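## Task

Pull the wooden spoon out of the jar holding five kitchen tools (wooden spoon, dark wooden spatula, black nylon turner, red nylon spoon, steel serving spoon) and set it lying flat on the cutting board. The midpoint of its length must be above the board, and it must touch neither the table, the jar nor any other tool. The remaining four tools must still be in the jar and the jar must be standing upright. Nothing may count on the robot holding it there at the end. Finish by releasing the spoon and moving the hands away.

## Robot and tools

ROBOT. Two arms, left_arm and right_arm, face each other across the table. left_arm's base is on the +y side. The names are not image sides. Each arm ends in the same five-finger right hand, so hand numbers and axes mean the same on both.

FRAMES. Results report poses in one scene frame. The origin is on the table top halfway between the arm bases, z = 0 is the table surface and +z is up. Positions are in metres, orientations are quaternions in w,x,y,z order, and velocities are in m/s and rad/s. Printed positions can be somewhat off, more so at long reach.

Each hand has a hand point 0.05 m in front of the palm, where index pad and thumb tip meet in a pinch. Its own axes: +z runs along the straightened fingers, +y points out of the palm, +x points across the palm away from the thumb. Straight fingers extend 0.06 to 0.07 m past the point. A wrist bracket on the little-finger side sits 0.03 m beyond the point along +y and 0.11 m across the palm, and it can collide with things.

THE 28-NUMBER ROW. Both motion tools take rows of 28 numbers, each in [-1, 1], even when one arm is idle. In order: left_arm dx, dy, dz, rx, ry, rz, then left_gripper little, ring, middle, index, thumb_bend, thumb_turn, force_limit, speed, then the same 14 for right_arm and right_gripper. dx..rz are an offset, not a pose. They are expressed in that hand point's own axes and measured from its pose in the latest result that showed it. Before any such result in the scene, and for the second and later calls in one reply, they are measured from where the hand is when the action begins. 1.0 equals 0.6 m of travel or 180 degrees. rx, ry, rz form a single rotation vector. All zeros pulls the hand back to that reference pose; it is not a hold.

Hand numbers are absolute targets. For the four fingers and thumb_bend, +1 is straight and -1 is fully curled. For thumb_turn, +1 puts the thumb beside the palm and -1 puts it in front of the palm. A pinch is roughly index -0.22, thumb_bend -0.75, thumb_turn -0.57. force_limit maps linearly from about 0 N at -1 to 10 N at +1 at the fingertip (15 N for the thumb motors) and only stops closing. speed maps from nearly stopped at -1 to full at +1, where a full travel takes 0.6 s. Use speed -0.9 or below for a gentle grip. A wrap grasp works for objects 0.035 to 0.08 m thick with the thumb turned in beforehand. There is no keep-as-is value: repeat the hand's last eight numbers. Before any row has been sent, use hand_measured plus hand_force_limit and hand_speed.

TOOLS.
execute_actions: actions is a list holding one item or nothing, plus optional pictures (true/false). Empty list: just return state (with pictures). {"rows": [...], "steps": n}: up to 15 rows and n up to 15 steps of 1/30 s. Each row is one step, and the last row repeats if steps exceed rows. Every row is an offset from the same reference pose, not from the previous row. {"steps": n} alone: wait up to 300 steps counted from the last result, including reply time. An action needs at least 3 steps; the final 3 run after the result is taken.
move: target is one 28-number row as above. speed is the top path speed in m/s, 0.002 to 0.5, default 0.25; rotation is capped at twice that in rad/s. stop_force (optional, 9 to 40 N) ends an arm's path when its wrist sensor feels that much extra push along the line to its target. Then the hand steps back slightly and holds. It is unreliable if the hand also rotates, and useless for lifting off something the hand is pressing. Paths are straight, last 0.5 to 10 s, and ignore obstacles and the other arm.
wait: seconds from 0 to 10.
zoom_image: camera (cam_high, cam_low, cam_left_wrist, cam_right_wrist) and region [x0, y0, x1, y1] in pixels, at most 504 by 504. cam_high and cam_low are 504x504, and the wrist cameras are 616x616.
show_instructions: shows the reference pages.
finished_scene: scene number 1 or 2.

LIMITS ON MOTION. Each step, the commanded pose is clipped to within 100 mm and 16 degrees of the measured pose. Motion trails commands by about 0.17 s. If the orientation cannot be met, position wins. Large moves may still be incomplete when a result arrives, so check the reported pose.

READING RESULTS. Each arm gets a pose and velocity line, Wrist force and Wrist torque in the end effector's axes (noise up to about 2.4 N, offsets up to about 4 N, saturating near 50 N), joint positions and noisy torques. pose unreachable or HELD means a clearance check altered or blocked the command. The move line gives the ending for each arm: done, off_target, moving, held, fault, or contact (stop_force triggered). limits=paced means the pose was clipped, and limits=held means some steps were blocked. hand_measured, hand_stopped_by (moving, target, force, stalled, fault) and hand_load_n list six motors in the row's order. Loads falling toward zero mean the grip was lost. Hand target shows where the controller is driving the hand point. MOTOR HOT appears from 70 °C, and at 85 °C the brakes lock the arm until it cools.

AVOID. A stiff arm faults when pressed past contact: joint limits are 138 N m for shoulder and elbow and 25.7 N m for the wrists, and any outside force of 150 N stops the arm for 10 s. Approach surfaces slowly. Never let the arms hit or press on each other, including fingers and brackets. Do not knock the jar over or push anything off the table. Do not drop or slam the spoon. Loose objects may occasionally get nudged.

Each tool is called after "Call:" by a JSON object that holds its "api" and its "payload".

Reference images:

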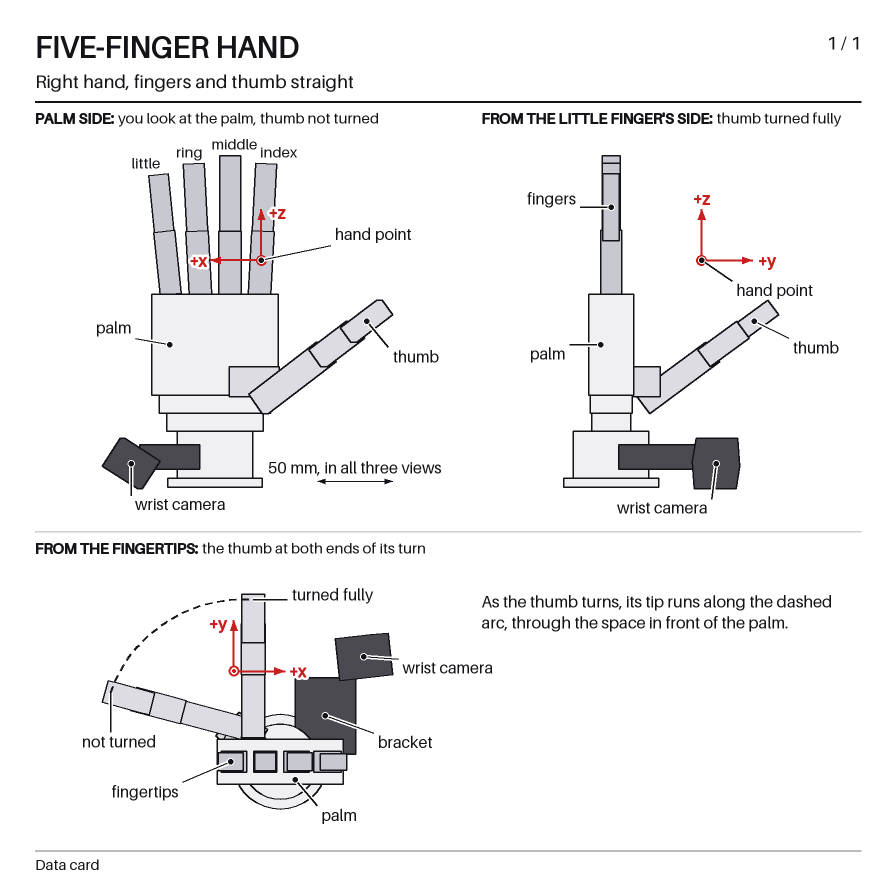

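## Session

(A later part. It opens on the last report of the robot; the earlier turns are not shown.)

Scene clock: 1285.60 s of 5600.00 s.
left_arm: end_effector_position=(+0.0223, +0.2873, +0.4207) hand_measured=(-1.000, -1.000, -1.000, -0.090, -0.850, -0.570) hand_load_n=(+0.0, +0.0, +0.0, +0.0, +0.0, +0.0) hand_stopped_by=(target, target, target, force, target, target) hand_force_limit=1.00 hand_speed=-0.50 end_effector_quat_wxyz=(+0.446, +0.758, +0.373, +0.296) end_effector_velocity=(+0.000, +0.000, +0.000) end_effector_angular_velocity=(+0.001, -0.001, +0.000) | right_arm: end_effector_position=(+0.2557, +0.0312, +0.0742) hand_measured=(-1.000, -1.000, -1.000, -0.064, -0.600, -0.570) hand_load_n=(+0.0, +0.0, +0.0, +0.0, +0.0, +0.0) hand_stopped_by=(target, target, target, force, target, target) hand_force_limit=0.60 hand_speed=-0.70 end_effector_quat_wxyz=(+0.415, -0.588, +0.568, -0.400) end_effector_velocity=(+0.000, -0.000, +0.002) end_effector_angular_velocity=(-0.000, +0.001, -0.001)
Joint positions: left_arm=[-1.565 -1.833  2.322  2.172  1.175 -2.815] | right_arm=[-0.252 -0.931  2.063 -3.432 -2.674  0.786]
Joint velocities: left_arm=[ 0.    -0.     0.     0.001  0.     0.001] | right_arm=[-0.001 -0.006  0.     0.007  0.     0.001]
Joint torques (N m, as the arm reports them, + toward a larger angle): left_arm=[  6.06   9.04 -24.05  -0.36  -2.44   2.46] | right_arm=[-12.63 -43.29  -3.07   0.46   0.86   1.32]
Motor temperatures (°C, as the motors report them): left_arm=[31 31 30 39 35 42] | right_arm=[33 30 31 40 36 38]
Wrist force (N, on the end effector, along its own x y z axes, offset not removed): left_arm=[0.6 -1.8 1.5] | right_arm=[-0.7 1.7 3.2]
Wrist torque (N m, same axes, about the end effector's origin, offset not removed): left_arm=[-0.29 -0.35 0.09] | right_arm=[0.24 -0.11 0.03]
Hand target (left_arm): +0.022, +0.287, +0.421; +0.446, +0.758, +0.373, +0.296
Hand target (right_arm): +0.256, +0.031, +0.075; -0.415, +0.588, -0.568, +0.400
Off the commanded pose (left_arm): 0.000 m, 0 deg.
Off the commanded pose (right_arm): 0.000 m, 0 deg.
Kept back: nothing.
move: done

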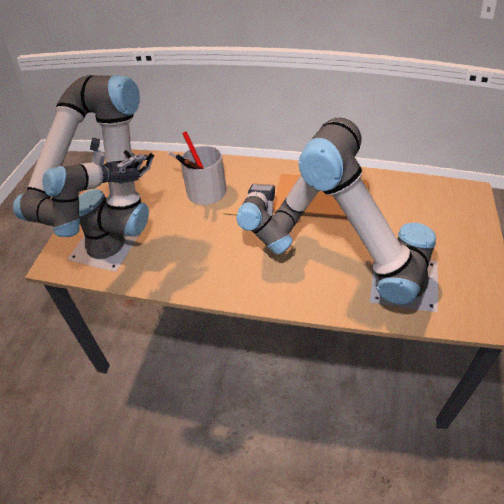

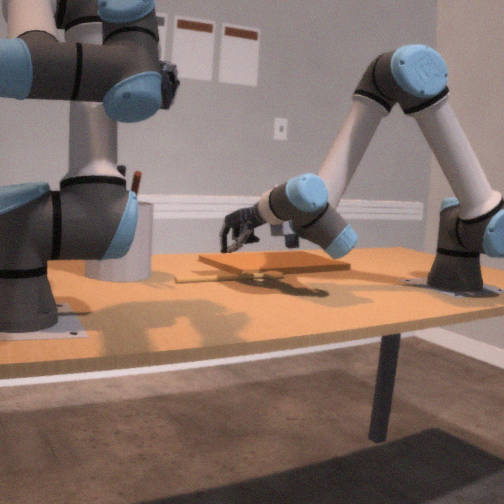

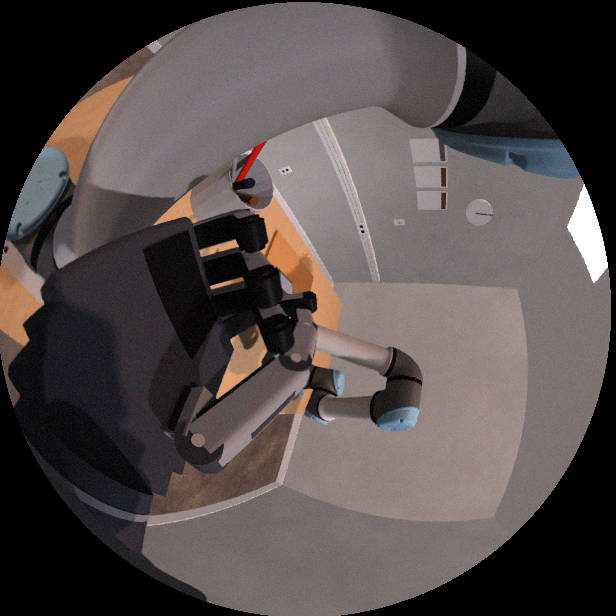

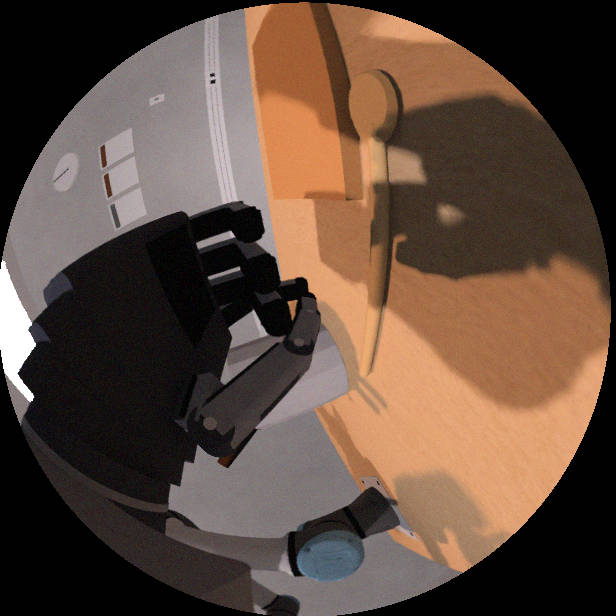

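Call:
{"api": "move", "payload": {"target": [0,0,0,0,0,0,-1,-1,-1,-0.85,-0.85,-0.57,1,-0.5, 0,0.098,0.019,0,0,0,-1,-1,-1,0.25,-0.6,-0.57,0.6,0.3], "speed": 0.03}}

Call:
{"api": "execute_actions", "payload": {"actions": [{"rows":[[0,0,0,0,0,0,-1,-1,-1,-0.85,-0.85,-0.57,1,-0.5, 0,0,0,0,0,0,-1,-1,-1,0.0,-0.6,-0.57,0.6,-0.7]],"steps":15}]}}

Call:
{"api": "wait", "payload": {"seconds": 1}}

Call:
{"api": "zoom_image", "payload": {"camera": "cam_low", "region": [140,200,360,310]}}

Scene clock: 1288.23 s of 5600.00 s.
left_arm: end_effector_position=(+0.0223, +0.2873, +0.4207) hand_measured=(-1.000, -1.000, -1.000, -0.090, -0.850, -0.570) hand_load_n=(+0.0, +0.0, +0.0, +0.0, +0.0, +0.0) hand_stopped_by=(target, target, target, force, target, target) hand_force_limit=1.00 hand_speed=-0.50 end_effector_quat_wxyz=(+0.446, +0.758, +0.373, +0.296) end_effector_velocity=(+0.000, +0.000, +0.000) end_effector_angular_velocity=(-0.001, +0.002, -0.000) | right_arm: end_effector_position=(+0.2467, +0.0308, +0.0153) hand_measured=(-1.000, -1.000, -1.000, +0.250, -0.600, -0.570) hand_load_n=(+0.0, +0.0, +0.0, +0.0, +0.0, +0.0) hand_stopped_by=(target, target, target, target, target, target) hand_force_limit=0.60 hand_speed=0.30 end_effector_quat_wxyz=(+0.415, -0.588, +0.568, -0.400) end_effector_velocity=(-0.000, +0.000, -0.003) end_effector_angular_velocity=(+0.001, +0.000, +0.000)
Joint positions: left_arm=[-1.565 -1.833  2.322  2.172  1.175 -2.815] | right_arm=[-0.235 -0.792  2.053 -3.535 -2.685  0.815]
Joint velocities: left_arm=[-0.    -0.001 -0.001  0.001 -0.    -0.001] | right_arm=[ 0.001  0.006 -0.001 -0.005  0.     0.002]
Joint torques (N m, as the arm reports them, + toward a larger angle): left_arm=[  6.09   8.46 -24.13  -0.39  -2.42   2.42] | right_arm=[ 15.18 -27.25 -19.22  -4.75  -2.8    2.59]
Motor temperatures (°C, as the motors report them): left_arm=[31 31 30 39 35 42] | right_arm=[33 30 31 40 36 38]
Wrist force (N, on the end effector, along its own x y z axes, offset not removed): left_arm=[-0.7 -1.6 0.7] | right_arm=[1.4 1.6 0.9]
Wrist torque (N m, same axes, about the end effector's origin, offset not removed): left_arm=[-0.35 -0.21 -0.03] | right_arm=[0.41 -0.39 0.02]
Hand target (left_arm): +0.022, +0.287, +0.421; +0.446, +0.758, +0.373, +0.296
Hand target (right_arm): +0.247, +0.031, +0.015; -0.415, +0.588, -0.568, +0.400
Off the commanded pose (left_arm): 0.000 m, 0 deg.
Off the commanded pose (right_arm): 0.000 m, 0 deg.
Kept back: nothing.
move: done

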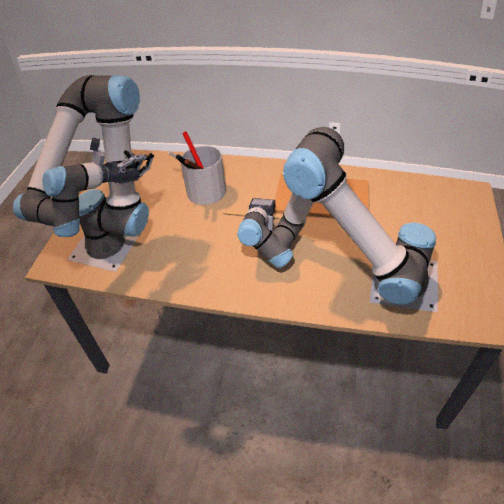

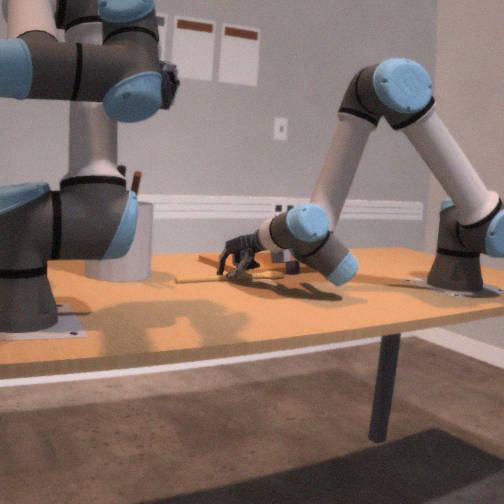

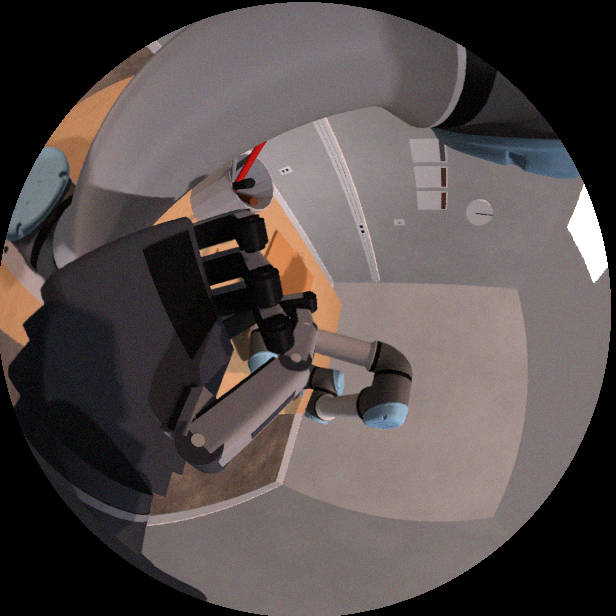

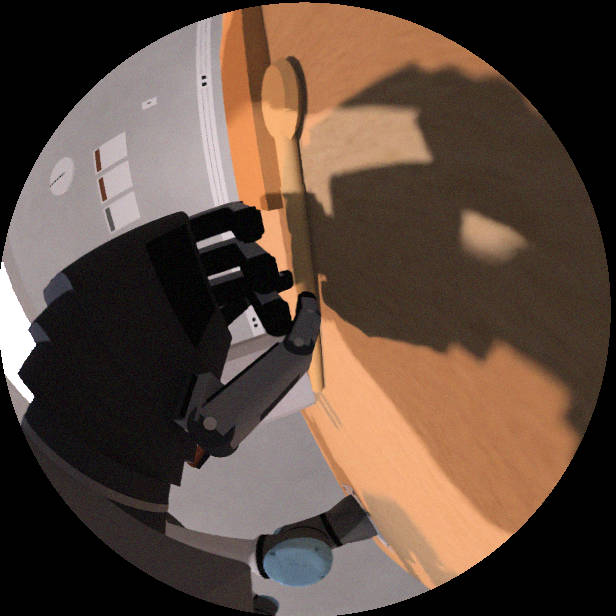

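Scene clock: 1288.63 s of 5600.00 s.
left_arm: end_effector_position=(+0.0223, +0.2873, +0.4207) hand_measured=(-1.000, -1.000, -1.000, -0.090, -0.850, -0.570) hand_load_n=(+0.0, +0.0, +0.0, +0.0, +0.0, +0.0) hand_stopped_by=(target, target, target, force, target, target) hand_force_limit=1.00 hand_speed=-0.50 end_effector_quat_wxyz=(+0.446, +0.758, +0.373, +0.296) end_effector_velocity=(-0.000, +0.000, -0.000) end_effector_angular_velocity=(+0.000, +0.001, -0.001) | right_arm: end_effector_position=(+0.2467, +0.0308, +0.0153) hand_measured=(-1.000, -1.000, -1.000, +0.102, -0.600, -0.570) hand_load_n=(+0.0, +0.0, +0.0, +0.0, +0.0, +0.0) hand_stopped_by=(target, target, target, moving, target, target) hand_force_limit=0.60 hand_speed=-0.70 end_effector_quat_wxyz=(+0.415, -0.588, +0.568, -0.400) end_effector_velocity=(+0.001, -0.000, +0.000) end_effector_angular_velocity=(-0.000, -0.000, -0.000)
Joint positions: left_arm=[-1.565 -1.833  2.322  2.172  1.175 -2.815] | right_arm=[-0.235 -0.792  2.053 -3.535 -2.685  0.815]
Joint velocities: left_arm=[-0.001 -0.001 -0.     0.     0.    -0.   ] | right_arm=[-0.001 -0.001  0.    -0.     0.    -0.001]
Joint torques (N m, as the arm reports them, + toward a larger angle): left_arm=[  6.11   8.26 -24.36  -0.39  -2.4    2.47] | right_arm=[ 12.17 -45.83 -15.63  -1.46  -2.65   2.14]
Motor temperatures (°C, as the motors report them): left_arm=[31 31 30 39 35 42] | right_arm=[33 30 31 40 36 38]
Wrist force (N, on the end effector, along its own x y z axes, offset not removed): left_arm=[0.1 -1.1 0.8] | right_arm=[0.6 2.4 1.5]
Wrist torque (N m, same axes, about the end effector's origin, offset not removed): left_arm=[-0.21 -0.21 0.01] | right_arm=[0.39 -0.36 0.03]
Steps of this call (steps 1 to 12: the first 12 steps of this action). Readings (end_effector_position | what the end effector reports):
1: left_arm (+0.0223, +0.2873, +0.4207) | right_arm (+0.2467, +0.0308, +0.0153) | left_arm hand_measured=(-1.000, -1.000, -1.000, -0.090, -0.850, -0.570) hand_load_n=(+0.0, +0.0, +0.0, +0.0, +0.0, +0.0) hand_stopped_by=(target, target, target, force, target, target) hand_force_limit=1.00 hand_speed=-0.50 | right_arm hand_measured=(-1.000, -1.000, -1.000, +0.250, -0.600, -0.570) hand_load_n=(+0.0, +0.0, +0.0, +0.0, +0.0, +0.0) hand_stopped_by=(target, target, target, moving, target, target) hand_force_limit=0.60 hand_speed=-0.70
2: left_arm (+0.0223, +0.2873, +0.4207) | right_arm (+0.2467, +0.0308, +0.0152) | left_arm hand_measured=(-1.000, -1.000, -1.000, -0.090, -0.850, -0.570) hand_load_n=(+0.0, +0.0, +0.0, +0.0, +0.0, +0.0) hand_stopped_by=(target, target, target, force, target, target) hand_force_limit=1.00 hand_speed=-0.50 | right_arm hand_measured=(-1.000, -1.000, -1.000, +0.250, -0.600, -0.570) hand_load_n=(+0.0, +0.0, +0.0, +0.0, +0.0, +0.0) hand_stopped_by=(target, target, target, moving, target, target) hand_force_limit=0.60 hand_speed=-0.70
4: left_arm (+0.0223, +0.2873, +0.4207) | right_arm (+0.2467, +0.0308, +0.0152) | left_arm hand_measured=(-1.000, -1.000, -1.000, -0.090, -0.850, -0.570) hand_load_n=(+0.0, +0.0, +0.0, +0.0, +0.0, +0.0) hand_stopped_by=(target, target, target, force, target, target) hand_force_limit=1.00 hand_speed=-0.50 | right_arm hand_measured=(-1.000, -1.000, -1.000, +0.234, -0.600, -0.570) hand_load_n=(+0.0, +0.0, +0.0, +0.0, +0.0, +0.0) hand_stopped_by=(target, target, target, moving, target, target) hand_force_limit=0.60 hand_speed=-0.70
8: left_arm (+0.0223, +0.2873, +0.4207) | right_arm (+0.2467, +0.0308, +0.0152) | left_arm hand_measured=(-1.000, -1.000, -1.000, -0.090, -0.850, -0.570) hand_load_n=(+0.0, +0.0, +0.0, +0.0, +0.0, +0.0) hand_stopped_by=(target, target, target, force, target, target) hand_force_limit=1.00 hand_speed=-0.50 | right_arm hand_measured=(-1.000, -1.000, -1.000, +0.168, -0.600, -0.570) hand_load_n=(+0.0, +0.0, +0.0, +0.0, +0.0, +0.0) hand_stopped_by=(target, target, target, moving, target, target) hand_force_limit=0.60 hand_speed=-0.70
12: the state above

Scene clock: 1289.73 s of 5600.00 s.
left_arm: end_effector_position=(+0.0223, +0.2873, +0.4207) hand_measured=(-1.000, -1.000, -1.000, -0.090, -0.850, -0.570) hand_load_n=(+0.0, +0.0, +0.0, +0.0, +0.0, +0.0) hand_stopped_by=(target, target, target, force, target, target) hand_force_limit=1.00 hand_speed=-0.50 end_effector_quat_wxyz=(+0.446, +0.758, +0.373, +0.296) end_effector_velocity=(+0.000, +0.000, +0.000) end_effector_angular_velocity=(-0.001, -0.000, +0.002) | right_arm: end_effector_position=(+0.2467, +0.0308, +0.0154) hand_measured=(-1.000, -1.000, -1.000, +0.000, -0.600, -0.570) hand_load_n=(+0.0, +0.0, +0.0, +0.0, +0.0, +0.0) hand_stopped_by=(target, target, target, target, target, target) hand_force_limit=0.60 hand_speed=-0.70 end_effector_quat_wxyz=(+0.415, -0.588, +0.568, -0.400) end_effector_velocity=(-0.001, +0.000, -0.000) end_effector_angular_velocity=(-0.000, +0.001, +0.001)
Joint positions: left_arm=[-1.565 -1.833  2.322  2.172  1.175 -2.815] | right_arm=[-0.235 -0.792  2.053 -3.535 -2.685  0.815]
Joint velocities: left_arm=[-0.    -0.     0.     0.001  0.001 -0.002] | right_arm=[0.001 0.    0.    0.    0.001 0.   ]
Joint torques (N m, as the arm reports them, + toward a larger angle): left_arm=[  6.57   8.39 -23.89  -0.42  -2.42   2.46] | right_arm=[  5.68 -46.23  -1.39   0.36  -1.06   0.85]
Motor temperatures (°C, as the motors report them): left_arm=[31 31 30 39 35 42] | right_arm=[33 30 31 40 36 38]
Wrist force (N, on the end effector, along its own x y z axes, offset not removed): left_arm=[-0.6 -1.3 1.2] | right_arm=[1.4 1.9 2.7]
Wrist torque (N m, same axes, about the end effector's origin, offset not removed): left_arm=[-0.24 -0.16 0.03] | right_arm=[0.28 -0.46 0.08]
Hand target (left_arm): +0.022, +0.287, +0.421; +0.446, +0.758, +0.373, +0.296
Hand target (right_arm): +0.247, +0.031, +0.015; -0.415, +0.588, -0.568, +0.400
Off the commanded pose (left_arm): 0.000 m, 0 deg.
Off the commanded pose (right_arm): 0.000 m, 0 deg.
Kept back: nothing.
Steps of this call (steps 1 to 3: the last 3 steps of your previous action; steps 4 to 33: nothing new was sent). Readings (end_effector_position | what the end effector reports):
1: left_arm (+0.0223, +0.2873, +0.4207) | right_arm (+0.2467, +0.0308, +0.0153) | left_arm hand_measured=(-1.000, -1.000, -1.000, -0.090, -0.850, -0.570) hand_load_n=(+0.0, +0.0, +0.0, +0.0, +0.0, +0.0) hand_stopped_by=(target, target, target, force, target, target) hand_force_limit=1.00 hand_speed=-0.50 | right_arm hand_measured=(-1.000, -1.000, -1.000, +0.084, -0.600, -0.570) hand_load_n=(+0.0, +0.0, +0.0, +0.0, +0.0, +0.0) hand_stopped_by=(target, target, target, moving, target, target) hand_force_limit=0.60 hand_speed=-0.70
2: left_arm (+0.0223, +0.2873, +0.4207) | right_arm (+0.2467, +0.0308, +0.0153) | left_arm hand_measured=(-1.000, -1.000, -1.000, -0.090, -0.850, -0.570) hand_load_n=(+0.0, +0.0, +0.0, +0.0, +0.0, +0.0) hand_stopped_by=(target, target, target, force, target, target) hand_force_limit=1.00 hand_speed=-0.50 | right_arm hand_measured=(-1.000, -1.000, -1.000, +0.068, -0.600, -0.570) hand_load_n=(+0.0, +0.0, +0.0, +0.0, +0.0, +0.0) hand_stopped_by=(target, target, target, moving, target, target) hand_force_limit=0.60 hand_speed=-0.70
4: left_arm (+0.0223, +0.2873, +0.4207) | right_arm (+0.2467, +0.0308, +0.0154) | left_arm hand_measured=(-1.000, -1.000, -1.000, -0.090, -0.850, -0.570) hand_load_n=(+0.0, +0.0, +0.0, +0.0, +0.0, +0.0) hand_stopped_by=(target, target, target, force, target, target) hand_force_limit=1.00 hand_speed=-0.50 | right_arm hand_measured=(-1.000, -1.000, -1.000, +0.034, -0.600, -0.570) hand_load_n=(+0.0, +0.0, +0.0, +0.0, +0.0, +0.0) hand_stopped_by=(target, target, target, moving, target, target) hand_force_limit=0.60 hand_speed=-0.70
8: left_arm (+0.0223, +0.2873, +0.4207) | right_arm (+0.2467, +0.0308, +0.0154) | left_arm hand_measured=(-1.000, -1.000, -1.000, -0.090, -0.850, -0.570) hand_load_n=(+0.0, +0.0, +0.0, +0.0, +0.0, +0.0) hand_stopped_by=(target, target, target, force, target, target) hand_force_limit=1.00 hand_speed=-0.50 | right_arm hand_measured=(-1.000, -1.000, -1.000, +0.000, -0.600, -0.570) hand_load_n=(+0.0, +0.0, +0.0, +0.0, +0.0, +0.0) hand_stopped_by=(target, target, target, moving, target, target) hand_force_limit=0.60 hand_speed=-0.70
33: the state above

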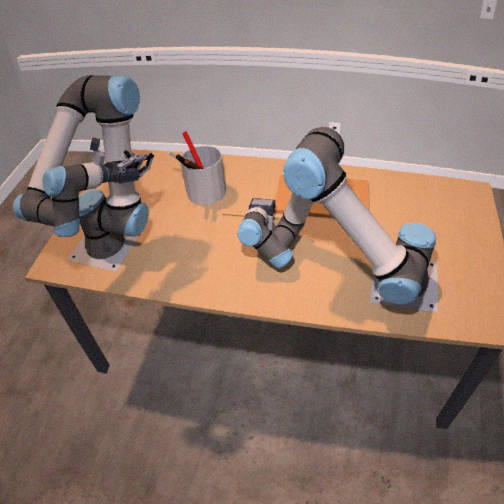

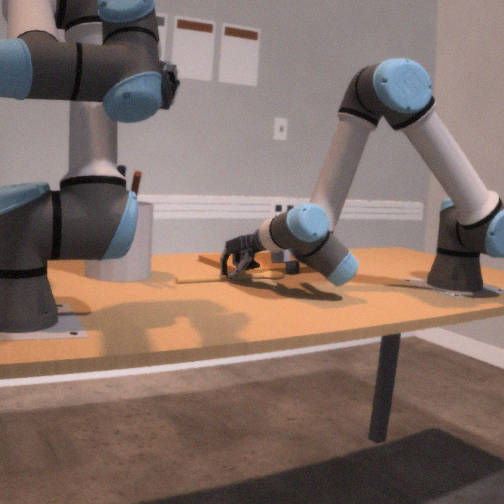

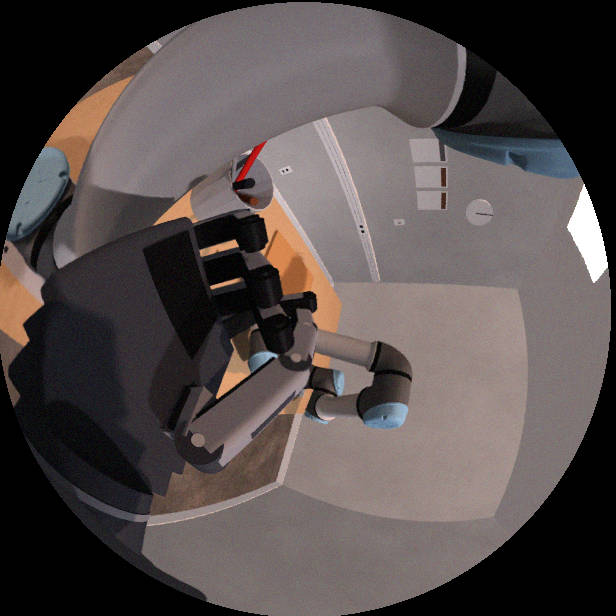

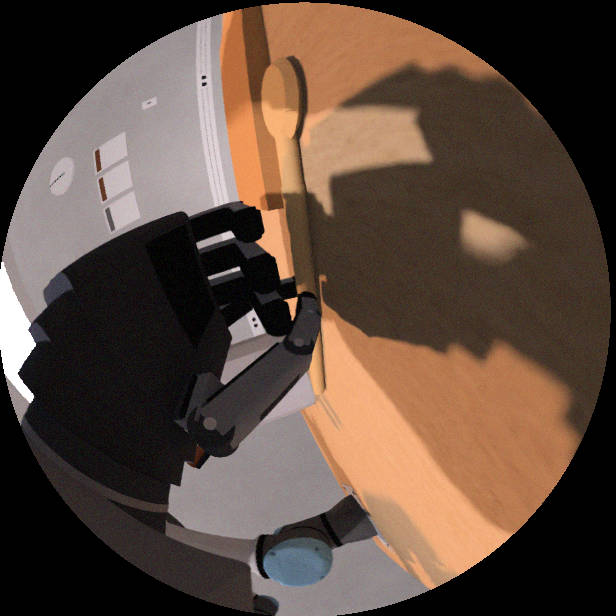

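Region (140, 200, 360, 310) of cam_low's 504x504 image, scaled by 2.291, with more detail than that image has.

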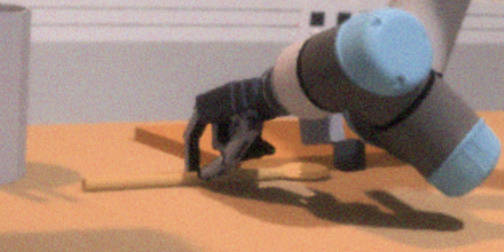

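Lower ~6 mm until contact, then squeeze.

Call:
{"api": "move", "payload": {"target": [0,0,0,0,0,0,-1,-1,-1,-0.85,-0.85,-0.57,1,-0.5, 0,0.011,0.0036,0,0,0,-1,-1,-1,0.0,-0.6,-0.57,0.6,-0.7], "speed": 0.003, "stop_force": 9}}

Call:
{"api": "execute_actions", "payload": {"actions": [{"rows":[[0,0,0,0,0,0,-1,-1,-1,-0.85,-0.85,-0.57,1,-0.5, 0,0,0,0,0,0,-1,-1,-1,-0.8,-0.6,-0.57,1,-0.7]],"steps":15}]}}

Call:
{"api": "wait", "payload": {"seconds": 1.5}}

Call:
{"api": "zoom_image", "payload": {"camera": "cam_low", "region": [140,200,360,310]}}

Scene clock: 1291.53 s of 5600.00 s.
left_arm: end_effector_position=(+0.0223, +0.2873, +0.4207) hand_measured=(-1.000, -1.000, -1.000, -0.090, -0.850, -0.570) hand_load_n=(+0.0, +0.0, +0.0, +0.0, +0.0, +0.0) hand_stopped_by=(target, target, target, force, target, target) hand_force_limit=1.00 hand_speed=-0.50 end_effector_quat_wxyz=(+0.446, +0.758, +0.373, +0.296) end_effector_velocity=(+0.000, +0.000, -0.000) end_effector_angular_velocity=(-0.000, +0.000, +0.002) | right_arm: end_effector_position=(+0.2467, +0.0308, +0.0120) hand_measured=(-1.000, -1.000, -1.000, +0.000, -0.600, -0.570) hand_load_n=(+0.0, +0.0, +0.0, -0.5, +0.0, +0.0) hand_stopped_by=(target, target, target, target, target, target) hand_force_limit=0.60 hand_speed=-0.70 end_effector_quat_wxyz=(+0.415, -0.588, +0.568, -0.400) end_effector_velocity=(+0.001, -0.000, +0.001) end_effector_angular_velocity=(+0.000, -0.000, -0.002)
Joint positions: left_arm=[-1.565 -1.833  2.322  2.172  1.175 -2.815] | right_arm=[-0.235 -0.784  2.051 -3.543 -2.685  0.815]
Joint velocities: left_arm=[ 0.001  0.     0.    -0.     0.    -0.001] | right_arm=[-0.001 -0.003 -0.     0.003 -0.    -0.   ]
Joint torques (N m, as the arm reports them, + toward a larger angle): left_arm=[  6.05   8.54 -23.86  -0.34  -2.53   2.38] | right_arm=[ 13.26 -38.76  -7.93   3.21   0.93   1.66]
Motor temperatures (°C, as the motors report them): left_arm=[31 31 30 39 35 42] | right_arm=[33 30 31 40 36 38]
Wrist force (N, on the end effector, along its own x y z axes, offset not removed): left_arm=[0.2 -1.1 1.5] | right_arm=[3.7 -12.0 -4.6]
Wrist torque (N m, same axes, about the end effector's origin, offset not removed): left_arm=[-0.31 -0.31 0.05] | right_arm=[0.69 -0.44 0.09]
Hand target (left_arm): +0.022, +0.287, +0.421; +0.446, +0.758, +0.373, +0.296
Hand target (right_arm): +0.247, +0.031, +0.012; -0.415, +0.588, -0.568, +0.400
Off the commanded pose (left_arm): 0.000 m, 0 deg.
Off the commanded pose (right_arm): 0.004 m, 0 deg.
Kept back: nothing.
move: contact (right_arm)

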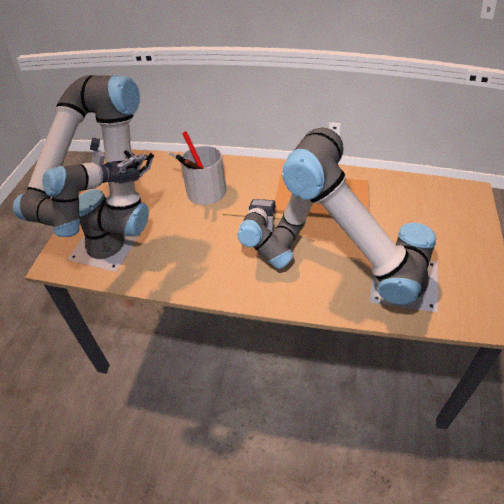

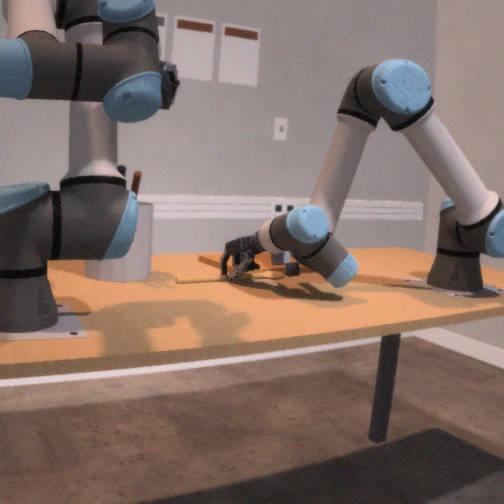

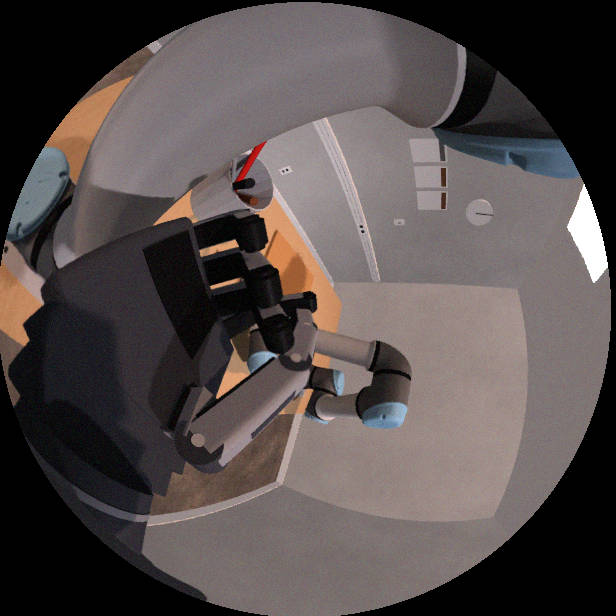

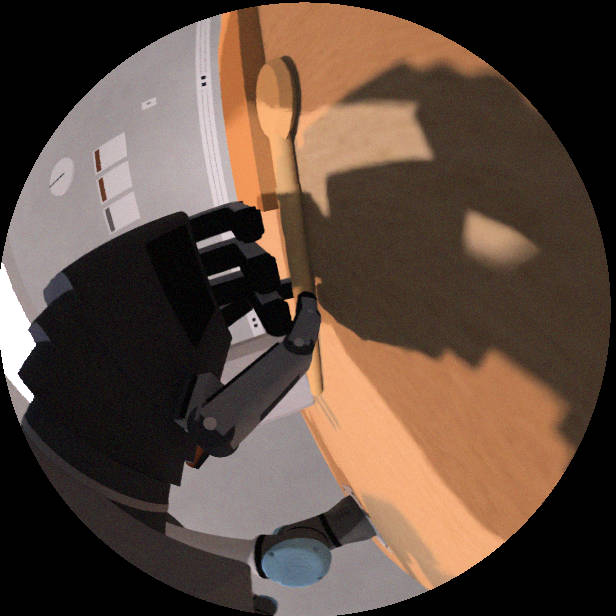

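Scene clock: 1291.93 s of 5600.00 s.
left_arm: end_effector_position=(+0.0223, +0.2873, +0.4207) hand_measured=(-1.000, -1.000, -1.000, -0.090, -0.850, -0.570) hand_load_n=(+0.0, +0.0, +0.0, +0.0, +0.0, +0.0) hand_stopped_by=(target, target, target, force, target, target) hand_force_limit=1.00 hand_speed=-0.50 end_effector_quat_wxyz=(+0.446, +0.758, +0.373, +0.296) end_effector_velocity=(-0.000, -0.000, +0.000) end_effector_angular_velocity=(-0.001, -0.001, -0.001) | right_arm: end_effector_position=(+0.2467, +0.0308, +0.0120) hand_measured=(-1.000, -1.000, -1.000, -0.050, -0.600, -0.570) hand_load_n=(+0.0, +0.0, +0.0, +10.0, +0.5, -0.5) hand_stopped_by=(target, target, target, force, target, target) hand_force_limit=1.00 hand_speed=-0.70 end_effector_quat_wxyz=(+0.415, -0.588, +0.568, -0.400) end_effector_velocity=(+0.000, +0.000, +0.000) end_effector_angular_velocity=(+0.001, -0.000, -0.000)
Joint positions: left_arm=[-1.565 -1.833  2.322  2.172  1.175 -2.815] | right_arm=[-0.235 -0.784  2.051 -3.542 -2.685  0.815]
Joint velocities: left_arm=[-0.001  0.001  0.     0.    -0.001 -0.001] | right_arm=[-0. -0. -0.  0.  0.  0.]
Joint torques (N m, as the arm reports them, + toward a larger angle): left_arm=[  6.18   8.41 -23.92  -0.37  -2.54   2.44] | right_arm=[ 12.93 -24.08  -5.86  -0.89   1.62   1.75]
Motor temperatures (°C, as the motors report them): left_arm=[31 31 30 39 35 42] | right_arm=[33 30 31 40 36 38]
Wrist force (N, on the end effector, along its own x y z axes, offset not removed): left_arm=[0.6 -2.4 0.6] | right_arm=[0.7 -16.3 2.4]
Wrist torque (N m, same axes, about the end effector's origin, offset not removed): left_arm=[-0.39 -0.32 0.08] | right_arm=[0.66 -0.35 0.03]
Steps of this call (steps 1 to 12: the first 12 steps of this action). Readings (end_effector_position | what the end effector reports):
1: left_arm (+0.0223, +0.2873, +0.4207) | right_arm (+0.2467, +0.0308, +0.0120) | left_arm hand_measured=(-1.000, -1.000, -1.000, -0.090, -0.850, -0.570) hand_load_n=(+0.0, +0.0, +0.0, +0.0, +0.0, +0.0) hand_stopped_by=(target, target, target, force, target, target) hand_force_limit=1.00 hand_speed=-0.50 | right_arm hand_measured=(-1.000, -1.000, -1.000, +0.000, -0.600, -0.570) hand_load_n=(+0.0, +0.0, +0.0, -0.5, +0.0, +0.0) hand_stopped_by=(target, target, target, moving, target, target) hand_force_limit=1.00 hand_speed=-0.70
2: left_arm (+0.0223, +0.2873, +0.4207) | right_arm (+0.2467, +0.0308, +0.0120) | left_arm hand_measured=(-1.000, -1.000, -1.000, -0.090, -0.850, -0.570) hand_load_n=(+0.0, +0.0, +0.0, +0.0, +0.0, +0.0) hand_stopped_by=(target, target, target, force, target, target) hand_force_limit=1.00 hand_speed=-0.50 | right_arm hand_measured=(-1.000, -1.000, -1.000, +0.000, -0.600, -0.570) hand_load_n=(+0.0, +0.0, +0.0, -0.5, +0.0, +0.0) hand_stopped_by=(target, target, target, moving, target, target) hand_force_limit=1.00 hand_speed=-0.70
4: left_arm (+0.0223, +0.2873, +0.4207) | right_arm (+0.2467, +0.0308, +0.0120) | left_arm hand_measured=(-1.000, -1.000, -1.000, -0.090, -0.850, -0.570) hand_load_n=(+0.0, +0.0, +0.0, +0.0, +0.0, +0.0) hand_stopped_by=(target, target, target, force, target, target) hand_force_limit=1.00 hand_speed=-0.50 | right_arm hand_measured=(-1.000, -1.000, -1.000, -0.014, -0.600, -0.570) hand_load_n=(+0.0, +0.0, +0.0, +7.0, +0.0, +0.0) hand_stopped_by=(target, target, target, moving, target, target) hand_force_limit=1.00 hand_speed=-0.70
8: left_arm (+0.0223, +0.2873, +0.4207) | right_arm (+0.2467, +0.0308, +0.0120) | left_arm hand_measured=(-1.000, -1.000, -1.000, -0.090, -0.850, -0.570) hand_load_n=(+0.0, +0.0, +0.0, +0.0, +0.0, +0.0) hand_stopped_by=(target, target, target, force, target, target) hand_force_limit=1.00 hand_speed=-0.50 | right_arm hand_measured=(-1.000, -1.000, -1.000, -0.052, -0.600, -0.570) hand_load_n=(+0.0, +0.0, +0.0, +10.5, +0.5, -0.5) hand_stopped_by=(target, target, target, force, target, target) hand_force_limit=1.00 hand_speed=-0.70
12: the state above

Scene clock: 1293.53 s of 5600.00 s.
left_arm: end_effector_position=(+0.0223, +0.2873, +0.4207) hand_measured=(-1.000, -1.000, -1.000, -0.090, -0.850, -0.570) hand_load_n=(+0.0, +0.0, +0.0, +0.0, +0.0, +0.0) hand_stopped_by=(target, target, target, force, target, target) hand_force_limit=1.00 hand_speed=-0.50 end_effector_quat_wxyz=(+0.446, +0.758, +0.373, +0.296) end_effector_velocity=(+0.000, +0.000, -0.000) end_effector_angular_velocity=(-0.001, +0.001, +0.001) | right_arm: end_effector_position=(+0.2467, +0.0308, +0.0120) hand_measured=(-1.000, -1.000, -1.000, -0.050, -0.600, -0.570) hand_load_n=(+0.0, +0.0, +0.0, +10.0, +0.5, -0.5) hand_stopped_by=(target, target, target, force, target, target) hand_force_limit=1.00 hand_speed=-0.70 end_effector_quat_wxyz=(+0.415, -0.588, +0.568, -0.400) end_effector_velocity=(+0.000, +0.000, +0.000) end_effector_angular_velocity=(+0.001, +0.000, -0.001)
Joint positions: left_arm=[-1.565 -1.833  2.322  2.172  1.175 -2.815] | right_arm=[-0.235 -0.784  2.051 -3.543 -2.685  0.815]
Joint velocities: left_arm=[ 0.    -0.     0.    -0.001 -0.    -0.001] | right_arm=[-0.001 -0.    -0.    -0.     0.001  0.   ]
Joint torques (N m, as the arm reports them, + toward a larger angle): left_arm=[  6.22   8.82 -24.74  -0.43  -2.45   2.48] | right_arm=[ 12.77 -18.06  -5.92  -0.76   1.43   2.02]
Motor temperatures (°C, as the motors report them): left_arm=[31 31 30 39 35 42] | right_arm=[33 30 31 40 36 38]
Wrist force (N, on the end effector, along its own x y z axes, offset not removed): left_arm=[-0.2 -1.8 1.0] | right_arm=[2.5 -16.2 -0.2]
Wrist torque (N m, same axes, about the end effector's origin, offset not removed): left_arm=[-0.35 -0.21 -0.01] | right_arm=[1.03 -0.48 0.26]
Hand target (left_arm): +0.022, +0.287, +0.421; +0.446, +0.758, +0.373, +0.296
Hand target (right_arm): +0.247, +0.031, +0.012; -0.415, +0.588, -0.568, +0.400
Off the commanded pose (left_arm): 0.000 m, 0 deg.
Off the commanded pose (right_arm): 0.000 m, 0 deg.
Kept back: nothing.
Steps of this call (steps 1 to 3: the last 3 steps of your previous action; steps 4 to 48: nothing new was sent). Readings (end_effector_position | what the end effector reports):
1: left_arm (+0.0223, +0.2873, +0.4207) | right_arm (+0.2467, +0.0308, +0.0120) | left_arm hand_measured=(-1.000, -1.000, -1.000, -0.090, -0.850, -0.570) hand_load_n=(+0.0, +0.0, +0.0, +0.0, +0.0, +0.0) hand_stopped_by=(target, target, target, force, target, target) hand_force_limit=1.00 hand_speed=-0.50 | right_arm hand_measured=(-1.000, -1.000, -1.000, -0.050, -0.600, -0.570) hand_load_n=(+0.0, +0.0, +0.0, +10.0, +0.5, -0.5) hand_stopped_by=(target, target, target, force, target, target) hand_force_limit=1.00 hand_speed=-0.70
2: left_arm (+0.0223, +0.2873, +0.4207) | right_arm (+0.2467, +0.0308, +0.0120) | left_arm hand_measured=(-1.000, -1.000, -1.000, -0.090, -0.850, -0.570) hand_load_n=(+0.0, +0.0, +0.0, +0.0, +0.0, +0.0) hand_stopped_by=(target, target, target, force, target, target) hand_force_limit=1.00 hand_speed=-0.50 | right_arm hand_measured=(-1.000, -1.000, -1.000, -0.050, -0.600, -0.570) hand_load_n=(+0.0, +0.0, +0.0, +10.0, +0.5, -0.5) hand_stopped_by=(target, target, target, force, target, target) hand_force_limit=1.00 hand_speed=-0.70
4: left_arm (+0.0223, +0.2873, +0.4207) | right_arm (+0.2467, +0.0308, +0.0120) | left_arm hand_measured=(-1.000, -1.000, -1.000, -0.090, -0.850, -0.570) hand_load_n=(+0.0, +0.0, +0.0, +0.0, +0.0, +0.0) hand_stopped_by=(target, target, target, force, target, target) hand_force_limit=1.00 hand_speed=-0.50 | right_arm hand_measured=(-1.000, -1.000, -1.000, -0.050, -0.600, -0.570) hand_load_n=(+0.0, +0.0, +0.0, +10.0, +0.5, -0.5) hand_stopped_by=(target, target, target, force, target, target) hand_force_limit=1.00 hand_speed=-0.70
8: left_arm (+0.0223, +0.2873, +0.4207) | right_arm (+0.2467, +0.0308, +0.0120) | left_arm hand_measured=(-1.000, -1.000, -1.000, -0.090, -0.850, -0.570) hand_load_n=(+0.0, +0.0, +0.0, +0.0, +0.0, +0.0) hand_stopped_by=(target, target, target, force, target, target) hand_force_limit=1.00 hand_speed=-0.50 | right_arm hand_measured=(-1.000, -1.000, -1.000, -0.050, -0.600, -0.570) hand_load_n=(+0.0, +0.0, +0.0, +10.0, +0.5, -0.5) hand_stopped_by=(target, target, target, force, target, target) hand_force_limit=1.00 hand_speed=-0.70
48: the state above

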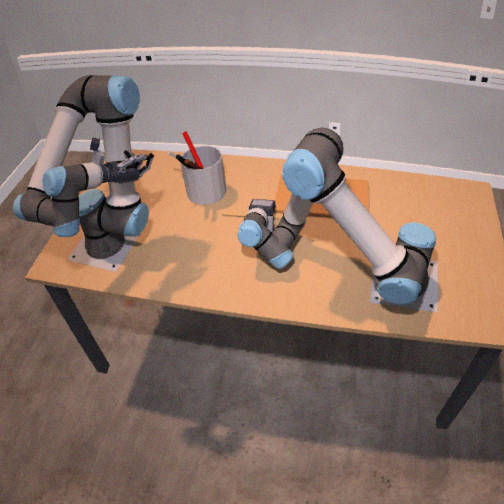

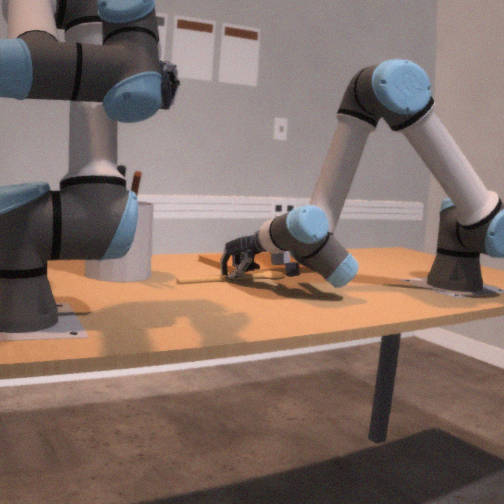

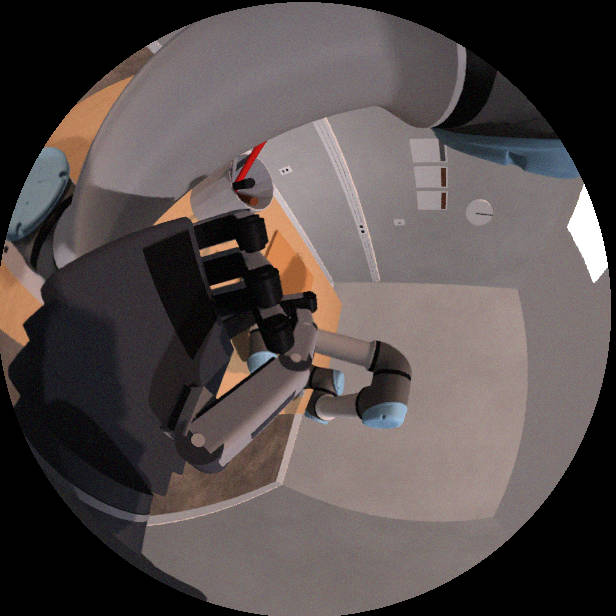

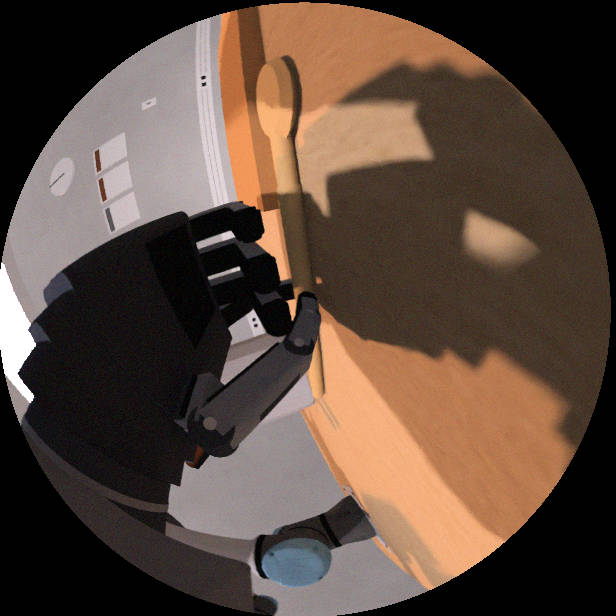

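Region (140, 200, 360, 310) of cam_low's 504x504 image, scaled by 2.291, with more detail than that image has.

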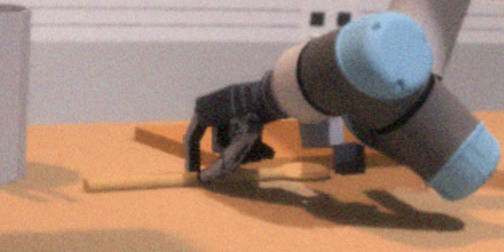

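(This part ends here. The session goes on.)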